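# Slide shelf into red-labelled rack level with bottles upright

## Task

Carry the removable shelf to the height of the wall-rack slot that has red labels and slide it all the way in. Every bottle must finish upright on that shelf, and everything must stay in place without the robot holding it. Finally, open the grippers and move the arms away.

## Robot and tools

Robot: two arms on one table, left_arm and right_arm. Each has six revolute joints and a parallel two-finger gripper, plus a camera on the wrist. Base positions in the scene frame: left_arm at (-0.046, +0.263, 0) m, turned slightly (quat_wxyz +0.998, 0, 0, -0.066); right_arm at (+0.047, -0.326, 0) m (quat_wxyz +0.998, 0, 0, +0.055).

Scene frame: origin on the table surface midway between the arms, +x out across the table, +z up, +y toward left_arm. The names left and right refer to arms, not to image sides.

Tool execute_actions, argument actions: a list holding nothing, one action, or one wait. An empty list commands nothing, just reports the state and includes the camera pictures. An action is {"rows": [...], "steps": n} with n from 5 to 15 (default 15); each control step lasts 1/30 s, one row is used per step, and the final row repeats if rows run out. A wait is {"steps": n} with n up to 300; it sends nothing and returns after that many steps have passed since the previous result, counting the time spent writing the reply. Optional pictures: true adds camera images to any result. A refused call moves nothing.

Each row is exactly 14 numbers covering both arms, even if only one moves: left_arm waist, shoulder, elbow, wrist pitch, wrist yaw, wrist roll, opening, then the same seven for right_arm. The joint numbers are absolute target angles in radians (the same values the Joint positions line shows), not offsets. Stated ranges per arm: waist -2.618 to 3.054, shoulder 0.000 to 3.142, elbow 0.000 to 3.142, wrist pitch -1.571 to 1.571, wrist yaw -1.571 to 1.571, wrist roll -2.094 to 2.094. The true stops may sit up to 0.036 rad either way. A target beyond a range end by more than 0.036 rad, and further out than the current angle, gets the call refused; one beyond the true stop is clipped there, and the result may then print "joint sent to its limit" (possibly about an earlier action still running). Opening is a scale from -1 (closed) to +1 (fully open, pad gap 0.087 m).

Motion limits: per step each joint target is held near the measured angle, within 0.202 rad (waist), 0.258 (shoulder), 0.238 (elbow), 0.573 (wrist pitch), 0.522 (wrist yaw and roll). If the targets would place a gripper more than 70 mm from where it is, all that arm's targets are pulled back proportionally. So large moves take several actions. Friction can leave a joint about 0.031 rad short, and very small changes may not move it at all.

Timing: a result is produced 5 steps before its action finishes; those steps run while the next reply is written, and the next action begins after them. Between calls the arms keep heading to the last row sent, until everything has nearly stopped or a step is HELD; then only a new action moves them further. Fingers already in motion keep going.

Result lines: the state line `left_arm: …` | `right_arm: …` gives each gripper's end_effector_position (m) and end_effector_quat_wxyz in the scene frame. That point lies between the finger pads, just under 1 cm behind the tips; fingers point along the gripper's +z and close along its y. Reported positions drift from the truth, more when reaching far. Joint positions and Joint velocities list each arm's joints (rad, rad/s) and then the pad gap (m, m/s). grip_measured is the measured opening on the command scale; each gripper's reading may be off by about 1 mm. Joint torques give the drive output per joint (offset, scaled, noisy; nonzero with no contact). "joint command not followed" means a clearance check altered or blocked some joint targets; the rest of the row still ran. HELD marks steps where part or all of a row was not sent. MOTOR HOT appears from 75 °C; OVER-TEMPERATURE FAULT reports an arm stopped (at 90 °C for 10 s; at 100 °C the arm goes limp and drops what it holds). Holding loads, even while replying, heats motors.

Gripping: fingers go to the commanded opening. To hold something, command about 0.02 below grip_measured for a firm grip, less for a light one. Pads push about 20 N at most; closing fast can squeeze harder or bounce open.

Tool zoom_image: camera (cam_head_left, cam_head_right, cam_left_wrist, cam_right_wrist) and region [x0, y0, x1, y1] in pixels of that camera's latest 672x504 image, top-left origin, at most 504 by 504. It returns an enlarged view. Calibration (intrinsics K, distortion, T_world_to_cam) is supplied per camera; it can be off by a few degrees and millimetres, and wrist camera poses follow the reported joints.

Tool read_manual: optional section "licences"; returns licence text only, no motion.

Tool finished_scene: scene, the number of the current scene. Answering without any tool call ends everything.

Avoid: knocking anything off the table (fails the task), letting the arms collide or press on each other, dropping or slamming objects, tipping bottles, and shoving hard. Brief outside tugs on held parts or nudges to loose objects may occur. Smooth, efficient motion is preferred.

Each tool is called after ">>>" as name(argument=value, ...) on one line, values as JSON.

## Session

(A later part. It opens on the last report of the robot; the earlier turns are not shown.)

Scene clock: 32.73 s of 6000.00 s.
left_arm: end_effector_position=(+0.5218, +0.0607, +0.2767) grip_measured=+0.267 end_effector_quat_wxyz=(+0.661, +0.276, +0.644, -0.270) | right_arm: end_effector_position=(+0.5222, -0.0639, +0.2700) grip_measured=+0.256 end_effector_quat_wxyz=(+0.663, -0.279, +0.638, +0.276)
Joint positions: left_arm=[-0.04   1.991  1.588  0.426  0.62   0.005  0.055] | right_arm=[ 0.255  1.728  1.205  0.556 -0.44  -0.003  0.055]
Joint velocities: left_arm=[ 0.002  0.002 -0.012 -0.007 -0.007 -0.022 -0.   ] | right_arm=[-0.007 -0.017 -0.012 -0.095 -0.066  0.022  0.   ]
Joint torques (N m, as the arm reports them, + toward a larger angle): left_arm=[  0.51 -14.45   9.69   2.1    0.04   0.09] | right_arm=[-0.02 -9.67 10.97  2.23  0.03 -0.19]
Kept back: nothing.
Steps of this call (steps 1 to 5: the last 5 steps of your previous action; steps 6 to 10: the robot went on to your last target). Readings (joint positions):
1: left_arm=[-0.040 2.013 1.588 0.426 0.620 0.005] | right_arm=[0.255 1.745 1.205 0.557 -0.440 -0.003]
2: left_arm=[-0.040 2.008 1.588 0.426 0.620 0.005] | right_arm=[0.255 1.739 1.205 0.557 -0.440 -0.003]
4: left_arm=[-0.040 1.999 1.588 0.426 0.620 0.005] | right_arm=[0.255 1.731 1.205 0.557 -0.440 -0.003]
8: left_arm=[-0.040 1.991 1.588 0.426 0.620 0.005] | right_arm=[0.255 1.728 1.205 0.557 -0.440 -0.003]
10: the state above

>>> execute_actions(actions=[{"rows":[[-0.036,1.955,1.615,0.47,0.625,0.01,0.22,0.25,1.705,1.23,0.59,-0.446,-0.012,0.21],[-0.032,1.951,1.602,0.47,0.632,0.01,0.22,0.245,1.701,1.218,0.587,-0.453,-0.012,0.21],[-0.029,1.944,1.588,0.471,0.638,0.01,0.22,0.241,1.694,1.204,0.585,-0.459,-0.012,0.21],[-0.024,1.934,1.572,0.473,0.644,0.01,0.22,0.237,1.683,1.19,0.584,-0.465,-0.012,0.21],[-0.019,1.922,1.554,0.475,0.65,0.01,0.22,0.232,1.67,1.176,0.583,-0.471,-0.012,0.21],[-0.013,1.908,1.535,0.478,0.657,0.01,0.22,0.226,1.655,1.16,0.582,-0.477,-0.012,0.21],[-0.007,1.894,1.517,0.481,0.664,0.01,0.22,0.22,1.64,1.144,0.581,-0.484,-0.012,0.21],[0,1.881,1.499,0.484,0.671,0.01,0.22,0.214,1.625,1.128,0.58,-0.491,-0.012,0.21],[0.006,1.867,1.482,0.487,0.678,0.01,0.22,0.208,1.611,1.113,0.579,-0.498,-0.012,0.21],[0.012,1.854,1.464,0.49,0.686,0.01,0.22,0.202,1.596,1.098,0.578,-0.505,-0.012,0.21],[0.019,1.841,1.447,0.493,0.694,0.01,0.22,0.195,1.581,1.083,0.577,-0.512,-0.012,0.21],[0.026,1.828,1.431,0.496,0.702,0.01,0.22,0.188,1.566,1.068,0.576,-0.519,-0.012,0.21],[0.033,1.815,1.414,0.499,0.71,0.01,0.22,0.181,1.551,1.054,0.575,-0.527,-0.012,0.21],[0.04,1.802,1.398,0.502,0.718,0.01,0.22,0.174,1.537,1.039,0.574,-0.535,-0.012,0.21],[0.048,1.79,1.382,0.505,0.726,0.01,0.22,0.166,1.522,1.025,0.573,-0.543,-0.012,0.21]]}])

>>> execute_actions(actions=[{"rows":[[0.055,1.777,1.366,0.508,0.734,0.01,0.22,0.158,1.507,1.012,0.571,-0.551,-0.012,0.21],[0.063,1.765,1.351,0.511,0.742,0.01,0.22,0.151,1.492,0.998,0.569,-0.559,-0.012,0.21],[0.071,1.752,1.336,0.514,0.75,0.01,0.22,0.143,1.477,0.984,0.567,-0.567,-0.012,0.21],[0.079,1.74,1.321,0.517,0.758,0.01,0.22,0.134,1.463,0.971,0.565,-0.575,-0.012,0.21],[0.087,1.728,1.307,0.52,0.766,0.01,0.22,0.126,1.448,0.958,0.563,-0.583,-0.012,0.21],[0.095,1.716,1.293,0.523,0.774,0.01,0.22,0.117,1.433,0.946,0.56,-0.591,-0.012,0.21],[0.103,1.704,1.279,0.526,0.782,0.01,0.22,0.108,1.418,0.933,0.557,-0.599,-0.012,0.21],[0.112,1.693,1.265,0.529,0.79,0.01,0.22,0.099,1.403,0.921,0.554,-0.607,-0.012,0.21],[0.12,1.681,1.252,0.532,0.798,0.01,0.22,0.09,1.389,0.909,0.552,-0.614,-0.012,0.21],[0.128,1.671,1.241,0.534,0.806,0.01,0.22,0.082,1.376,0.899,0.55,-0.62,-0.012,0.21],[0.135,1.662,1.231,0.536,0.813,0.01,0.22,0.076,1.365,0.89,0.55,-0.625,-0.012,0.21],[0.141,1.655,1.223,0.538,0.82,0.01,0.22,0.071,1.354,0.881,0.55,-0.629,-0.012,0.21],[0.146,1.648,1.216,0.54,0.825,0.01,0.22,0.067,1.346,0.875,0.55,-0.63,-0.012,0.21],[0.15,1.643,1.21,0.54,0.83,0.01,0.22,0.065,1.339,0.87,0.55,-0.63,-0.012,0.21],[0.153,1.64,1.207,0.54,0.835,0.01,0.22,0.065,1.335,0.867,0.555,-0.63,-0.012,0.21]]}])

>>> execute_actions(actions=[{"rows":[[0.156,1.65,1.204,0.547,0.84,0.01,0.22,0.08,1.338,0.863,0.57,-0.61,-0.012,0.21],[0.16,1.66,1.198,0.557,0.846,0.01,0.22,0.097,1.344,0.855,0.582,-0.583,-0.012,0.21],[0.167,1.67,1.189,0.571,0.855,0.01,0.22,0.119,1.352,0.844,0.598,-0.546,-0.012,0.21],[0.176,1.681,1.177,0.591,0.874,0.01,0.22,0.149,1.36,0.829,0.62,-0.497,-0.012,0.21],[0.187,1.687,1.162,0.616,0.898,0.01,0.22,0.184,1.368,0.812,0.647,-0.438,-0.012,0.21],[0.198,1.694,1.148,0.641,0.921,0.01,0.22,0.219,1.374,0.795,0.674,-0.38,-0.012,0.21],[0.208,1.701,1.134,0.666,0.944,0.01,0.22,0.253,1.381,0.78,0.7,-0.324,-0.012,0.21],[0.218,1.708,1.121,0.691,0.965,0.01,0.22,0.286,1.389,0.765,0.726,-0.27,-0.012,0.21],[0.228,1.716,1.108,0.715,0.986,0.01,0.22,0.318,1.397,0.752,0.752,-0.217,-0.012,0.21],[0.238,1.724,1.095,0.739,1.007,0.01,0.22,0.35,1.407,0.739,0.777,-0.165,-0.012,0.21],[0.247,1.733,1.083,0.762,1.027,0.01,0.22,0.38,1.418,0.728,0.803,-0.115,-0.012,0.21],[0.256,1.742,1.071,0.786,1.046,0.01,0.22,0.409,1.43,0.718,0.828,-0.067,-0.012,0.21],[0.265,1.751,1.06,0.809,1.064,0.01,0.22,0.437,1.442,0.708,0.852,-0.02,-0.012,0.21],[0.273,1.76,1.049,0.832,1.082,0.01,0.22,0.465,1.456,0.7,0.876,0.025,-0.012,0.21],[0.281,1.771,1.038,0.854,1.099,0.01,0.22,0.491,1.47,0.693,0.9,0.069,-0.012,0.21]]}])

>>> execute_actions(actions=[{"rows":[[0.289,1.781,1.028,0.877,1.115,0.01,0.22,0.517,1.485,0.686,0.924,0.111,-0.012,0.21],[0.297,1.792,1.018,0.899,1.131,0.01,0.22,0.541,1.502,0.681,0.948,0.151,-0.012,0.21],[0.304,1.803,1.009,0.92,1.146,0.01,0.22,0.565,1.519,0.677,0.971,0.19,-0.012,0.21],[0.311,1.815,1.0,0.942,1.161,0.01,0.22,0.588,1.537,0.674,0.993,0.228,-0.012,0.21],[0.318,1.827,0.991,0.963,1.174,0.01,0.22,0.609,1.556,0.672,1.016,0.264,-0.012,0.21],[0.324,1.839,0.983,0.984,1.188,0.01,0.22,0.63,1.576,0.672,1.038,0.298,-0.012,0.21],[0.33,1.852,0.975,1.005,1.2,0.01,0.22,0.65,1.597,0.675,1.06,0.331,-0.012,0.21],[0.336,1.865,0.968,1.026,1.212,0.01,0.22,0.669,1.619,0.68,1.082,0.362,-0.012,0.21],[0.341,1.879,0.96,1.046,1.223,0.01,0.22,0.687,1.642,0.686,1.103,0.392,-0.012,0.21],[0.346,1.893,0.954,1.066,1.233,0.01,0.22,0.704,1.665,0.692,1.124,0.42,-0.012,0.21],[0.351,1.907,0.947,1.085,1.243,0.01,0.22,0.72,1.69,0.698,1.145,0.447,-0.012,0.21],[0.356,1.922,0.942,1.105,1.252,0.01,0.22,0.735,1.715,0.704,1.165,0.472,-0.012,0.21],[0.36,1.937,0.936,1.124,1.261,0.01,0.22,0.749,1.742,0.71,1.185,0.495,-0.012,0.21],[0.364,1.953,0.931,1.143,1.269,0.01,0.22,0.763,1.769,0.717,1.205,0.517,-0.012,0.21],[0.368,1.968,0.926,1.162,1.276,0.01,0.22,0.775,1.798,0.724,1.224,0.538,-0.012,0.21]]}])

>>> execute_actions(actions=[{"rows":[[0.371,1.985,0.922,1.18,1.282,0.01,0.22,0.787,1.827,0.732,1.244,0.557,-0.012,0.21],[0.374,2.002,0.918,1.198,1.288,0.01,0.22,0.797,1.857,0.741,1.263,0.574,-0.012,0.21],[0.377,2.019,0.914,1.216,1.293,0.01,0.22,0.807,1.888,0.751,1.281,0.59,-0.012,0.21],[0.38,2.036,0.911,1.234,1.298,0.01,0.22,0.815,1.92,0.762,1.299,0.604,-0.012,0.21],[0.382,2.054,0.908,1.251,1.301,0.01,0.22,0.823,1.953,0.774,1.317,0.617,-0.012,0.21],[0.384,2.072,0.906,1.268,1.304,0.01,0.22,0.829,1.987,0.787,1.335,0.628,-0.012,0.21],[0.385,2.091,0.904,1.285,1.306,0.01,0.22,0.835,2.022,0.8,1.353,0.637,-0.012,0.21],[0.387,2.11,0.902,1.301,1.308,0.01,0.22,0.84,2.058,0.814,1.37,0.645,-0.012,0.21],[0.388,2.127,0.901,1.317,1.309,0.01,0.22,0.843,2.09,0.828,1.386,0.651,-0.012,0.21],[0.388,2.143,0.901,1.331,1.31,0.01,0.22,0.846,2.12,0.841,1.4,0.655,-0.012,0.21],[0.389,2.157,0.9,1.343,1.31,0.01,0.22,0.848,2.147,0.852,1.412,0.658,-0.012,0.21],[0.389,2.169,0.9,1.352,1.31,0.01,0.22,0.849,2.17,0.862,1.422,0.66,-0.012,0.21],[0.389,2.179,0.9,1.359,1.31,0.01,0.22,0.85,2.188,0.87,1.429,0.661,-0.012,0.21],[0.389,2.186,0.9,1.363,1.31,0.01,0.22,0.85,2.201,0.876,1.433,0.662,-0.012,0.21],[0.389,2.19,0.9,1.365,1.31,0.01,0.22,0.85,2.21,0.88,1.435,0.662,-0.012,0.21]]}])

>>> execute_actions(actions=[{"steps":18}], pictures=true)

Scene clock: 37.47 s of 6000.00 s.
left_arm: end_effector_position=(+0.5047, +0.0765, +0.2750) grip_measured=+0.267 end_effector_quat_wxyz=(+0.654, +0.276, +0.650, -0.272) | right_arm: end_effector_position=(+0.5069, -0.0812, +0.2746) grip_measured=+0.256 end_effector_quat_wxyz=(+0.663, -0.279, +0.638, +0.276)
Joint positions: left_arm=[-0.01   1.92   1.497  0.426  0.653  0.005  0.055] | right_arm=[ 0.225  1.648  1.134  0.548 -0.471 -0.003  0.055]
Joint velocities: left_arm=[ 0.212 -0.427 -0.491 -0.022  0.154 -0.051  0.   ] | right_arm=[-0.232 -0.462 -0.422  0.051 -0.095  0.066 -0.001]
Joint torques (N m, as the arm reports them, + toward a larger angle): left_arm=[  1.19 -14.49   6.83   2.19   0.08   0.08] | right_arm=[-0.84 -9.26  7.5   2.15 -0.07 -0.2 ]
Steps of this call (steps 1 to 30: the robot went on to your last target; steps 31 to 90: nothing new was sent; then 1.40 s passed at rest; steps 91 to 100: the first 10 steps of this action). Readings (joint positions):
91: left_arm=[-0.040 1.991 1.588 0.425 0.620 0.005] | right_arm=[0.255 1.728 1.205 0.556 -0.440 -0.003]
92: left_arm=[-0.040 1.991 1.588 0.425 0.621 0.005] | right_arm=[0.255 1.728 1.205 0.556 -0.441 -0.003]
94: left_arm=[-0.039 1.990 1.586 0.425 0.624 0.005] | right_arm=[0.254 1.725 1.205 0.553 -0.444 -0.003]
98: left_arm=[-0.024 1.949 1.533 0.426 0.642 0.005] | right_arm=[0.238 1.680 1.164 0.549 -0.460 -0.003]
100: the state above

Scene clock: 37.97 s of 6000.00 s.
left_arm: end_effector_position=(+0.4585, +0.1288, +0.2787) grip_measured=+0.267 end_effector_quat_wxyz=(+0.654, +0.274, +0.651, -0.270) | right_arm: end_effector_position=(+0.4631, -0.1356, +0.2772) grip_measured=+0.256 end_effector_quat_wxyz=(+0.664, -0.277, +0.639, +0.271)
Joint positions: left_arm=[0.107 1.727 1.268 0.462 0.764 0.005 0.055] | right_arm=[ 0.107  1.423  0.929  0.529 -0.579 -0.003  0.055]
Joint velocities: left_arm=[ 0.242 -0.339 -0.369  0.037  0.212  0.007 -0.001] | right_arm=[-0.247 -0.422 -0.31  -0.051 -0.271 -0.037 -0.   ]
Joint torques (N m, as the arm reports them, + toward a larger angle): left_arm=[  1.03 -12.38   6.69   2.15   0.11   0.11] | right_arm=[-0.92 -7.23  7.33  2.12 -0.05 -0.18]
Steps of this call (steps 1 to 5: the last 5 steps of your previous action; steps 6 to 15: the first 10 steps of this action). Readings (joint positions):
6: left_arm=[0.037 1.836 1.400 0.437 0.693 0.005] | right_arm=[0.181 1.555 1.047 0.545 -0.510 -0.003]
7: left_arm=[0.044 1.823 1.384 0.440 0.701 0.005] | right_arm=[0.174 1.540 1.033 0.544 -0.517 -0.003]
9: left_arm=[0.059 1.797 1.353 0.446 0.717 0.005] | right_arm=[0.159 1.511 1.005 0.542 -0.532 -0.003]
13: left_arm=[0.091 1.749 1.295 0.457 0.749 0.005] | right_arm=[0.125 1.452 0.953 0.533 -0.563 -0.003]
15: the state above

Scene clock: 38.47 s of 6000.00 s.
left_arm: end_effector_position=(+0.4373, +0.1612, +0.2578) grip_measured=+0.267 end_effector_quat_wxyz=(+0.656, +0.297, +0.633, -0.282) | right_arm: end_effector_position=(+0.4340, -0.0959, +0.2470) grip_measured=+0.256 end_effector_quat_wxyz=(+0.667, -0.263, +0.646, +0.261)
Joint positions: left_arm=[0.212 1.701 1.129 0.606 0.924 0.005 0.055] | right_arm=[ 0.287  1.386  0.776  0.638 -0.362 -0.004  0.055]
Joint velocities: left_arm=[ 0.335  0.247 -0.408  0.593  0.564 -0.066  0.   ] | right_arm=[ 0.999  0.295 -0.432  0.505  1.341  0.051 -0.001]
Joint torques (N m, as the arm reports them, + toward a larger angle): left_arm=[ 0.87 -8.29  6.03  1.85  0.04  0.1 ] | right_arm=[ 0.1  -5.02  7.2   2.42  0.08 -0.19]
Steps of this call (steps 1 to 5: the last 5 steps of your previous action; steps 6 to 15: the first 10 steps of this action). Readings (joint positions):
6: left_arm=[0.146 1.679 1.218 0.477 0.806 0.005] | right_arm=[0.076 1.361 0.882 0.524 -0.605 -0.003]
7: left_arm=[0.149 1.678 1.216 0.483 0.813 0.005] | right_arm=[0.077 1.358 0.879 0.526 -0.603 -0.003]
9: left_arm=[0.156 1.678 1.205 0.501 0.827 0.005] | right_arm=[0.096 1.358 0.866 0.540 -0.577 -0.003]
13: left_arm=[0.189 1.686 1.156 0.566 0.888 0.005] | right_arm=[0.215 1.368 0.808 0.601 -0.445 -0.004]
15: the state above

Scene clock: 38.97 s of 6000.00 s.
left_arm: end_effector_position=(+0.4185, +0.1915, +0.1771) grip_measured=+0.267 end_effector_quat_wxyz=(+0.636, +0.341, +0.614, -0.320) | right_arm: end_effector_position=(+0.4161, -0.0285, +0.1808) grip_measured=+0.256 end_effector_quat_wxyz=(+0.694, -0.174, +0.674, +0.183)
Joint positions: left_arm=[0.33  1.867 0.976 0.929 1.171 0.005 0.055] | right_arm=[ 0.664  1.624  0.686  0.97   0.265 -0.004  0.055]
Joint velocities: left_arm=[ 0.154  0.369 -0.183  0.696  0.33   0.022  0.001] | right_arm=[ 0.52   0.632  0.012  0.769  1.004 -0.037 -0.001]
Joint torques (N m, as the arm reports them, + toward a larger angle): left_arm=[ 0.91 -9.39  4.96  1.75  0.12  0.11] | right_arm=[ 0.71 -6.12  7.75  2.39  0.1  -0.22]
Steps of this call (steps 1 to 5: the last 5 steps of your previous action; steps 6 to 15: the first 10 steps of this action). Readings (joint positions):
6: left_arm=[0.270 1.765 1.053 0.730 1.031 0.005] | right_arm=[0.465 1.462 0.707 0.759 -0.092 -0.004]
7: left_arm=[0.278 1.776 1.042 0.751 1.049 0.005] | right_arm=[0.490 1.477 0.700 0.781 -0.048 -0.004]
9: left_arm=[0.292 1.797 1.022 0.794 1.083 0.005] | right_arm=[0.539 1.508 0.691 0.827 0.038 -0.004]
13: left_arm=[0.319 1.842 0.990 0.884 1.144 0.005] | right_arm=[0.626 1.582 0.686 0.922 0.195 -0.004]
15: the state above

Scene clock: 39.47 s of 6000.00 s.
left_arm: end_effector_position=(+0.4072, +0.2037, +0.0943) grip_measured=+0.267 end_effector_quat_wxyz=(+0.619, +0.359, +0.607, -0.345) | right_arm: end_effector_position=(+0.4164, +0.0140, +0.0852) grip_measured=+0.256 end_effector_quat_wxyz=(+0.695, -0.124, +0.698, +0.118)
Joint positions: left_arm=[0.38  2.113 0.916 1.218 1.289 0.005 0.055] | right_arm=[ 0.831  2.066  0.787  1.271  0.597 -0.004  0.055]
Joint velocities: left_arm=[ 0.027  0.53  -0.042  0.462 -0.022  0.007 -0.   ] | right_arm=[ 0.11   0.945  0.388  0.491  0.315 -0.051 -0.001]
Joint torques (N m, as the arm reports them, + toward a larger angle): left_arm=[  0.96 -10.47   3.62   1.7    0.09   0.08] | right_arm=[ 0.85 -8.71  7.82  2.32  0.17 -0.2 ]
Steps of this call (steps 1 to 5: the last 5 steps of your previous action; steps 6 to 15: the first 10 steps of this action). Readings (joint positions):
6: left_arm=[0.358 1.955 0.942 1.053 1.237 0.005] | right_arm=[0.756 1.776 0.688 1.102 0.439 -0.004]
7: left_arm=[0.362 1.971 0.937 1.072 1.245 0.005] | right_arm=[0.769 1.805 0.692 1.121 0.463 -0.004]
9: left_arm=[0.368 2.005 0.929 1.111 1.261 0.005] | right_arm=[0.790 1.868 0.709 1.157 0.507 -0.004]
13: left_arm=[0.377 2.076 0.918 1.184 1.282 0.005] | right_arm=[0.821 1.999 0.759 1.234 0.573 -0.004]
15: the state above

Scene clock: 40.07 s of 6000.00 s.
left_arm: end_effector_position=(+0.4051, +0.2033, +0.0714) grip_measured=+0.267 end_effector_quat_wxyz=(+0.620, +0.365, +0.602, -0.346) | right_arm: end_effector_position=(+0.4228, +0.0186, +0.0520) grip_measured=+0.256 end_effector_quat_wxyz=(+0.698, -0.109, +0.700, +0.104)
Joint positions: left_arm=[0.382 2.196 0.909 1.32  1.302 0.005 0.055] | right_arm=[ 0.841  2.22   0.841  1.375  0.649 -0.004  0.055]
Joint velocities: left_arm=[ 0.002 -0.017  0.002 -0.022 -0.022 -0.037  0.001] | right_arm=[-0.032 -0.007 -0.012 -0.022  0.051 -0.007 -0.001]
Joint torques (N m, as the arm reports them, + toward a larger angle): left_arm=[  1.06 -11.03   3.42   1.65   0.1    0.08] | right_arm=[ 0.89 -9.93  8.03  2.37  0.16 -0.19]
Kept back: nothing.
Steps of this call (steps 1 to 5: the last 5 steps of your previous action; steps 6 to 18: the robot went on to your last target). Readings (joint positions):
1: left_arm=[0.381 2.130 0.915 1.233 1.292 0.005] | right_arm=[0.834 2.098 0.801 1.287 0.606 -0.004]
2: left_arm=[0.381 2.147 0.913 1.247 1.294 0.005] | right_arm=[0.837 2.127 0.812 1.302 0.614 -0.004]
4: left_arm=[0.382 2.174 0.912 1.270 1.297 0.005] | right_arm=[0.840 2.177 0.830 1.323 0.625 -0.004]
8: left_arm=[0.382 2.196 0.909 1.294 1.300 0.005] | right_arm=[0.841 2.220 0.841 1.341 0.639 -0.004]
18: the state above
camera_calibration (this result's frames):
cam_left_wrist: T_world_to_cam=[[-0.864642, -0.501224, -0.0341888, 0.451682], [-0.36574, 0.674656, -0.64115, 0.0740599], [0.344425, -0.541861, -0.766654, 0.16608], [0, 0, 0, 1]] pos_world=[0.360428, 0.266421, 0.190252]
cam_right_wrist: T_world_to_cam=[[0.307072, -0.951683, 0.00249422, -0.112002], [-0.731848, -0.237813, -0.638626, 0.368886], [0.608363, 0.194279, -0.769513, -0.0824124], [0, 0, 0, 1]] pos_world=[0.354498, -0.00285323, 0.172442]

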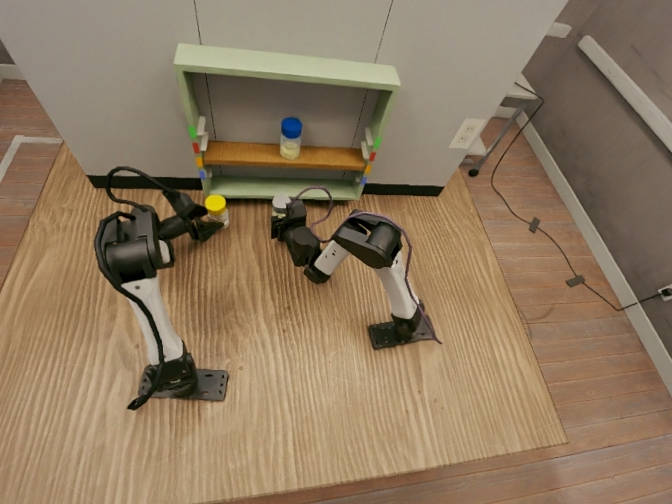

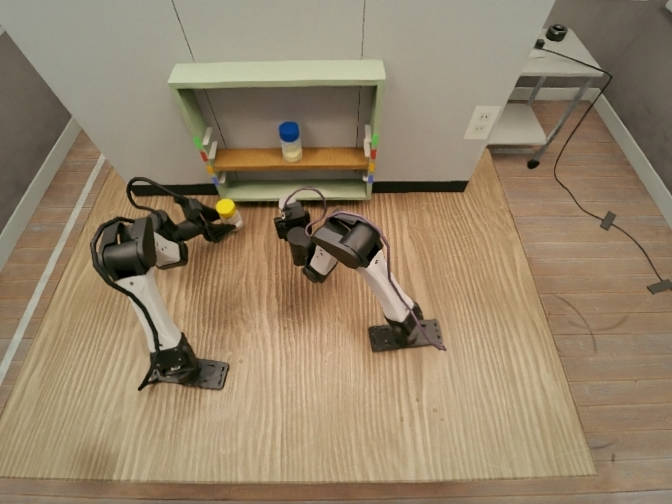

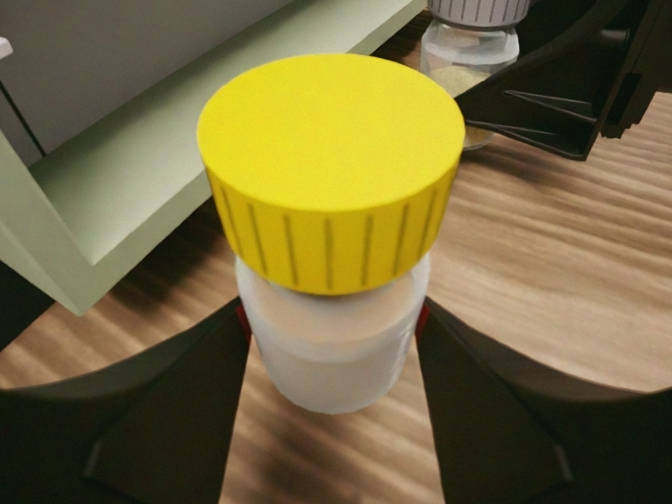

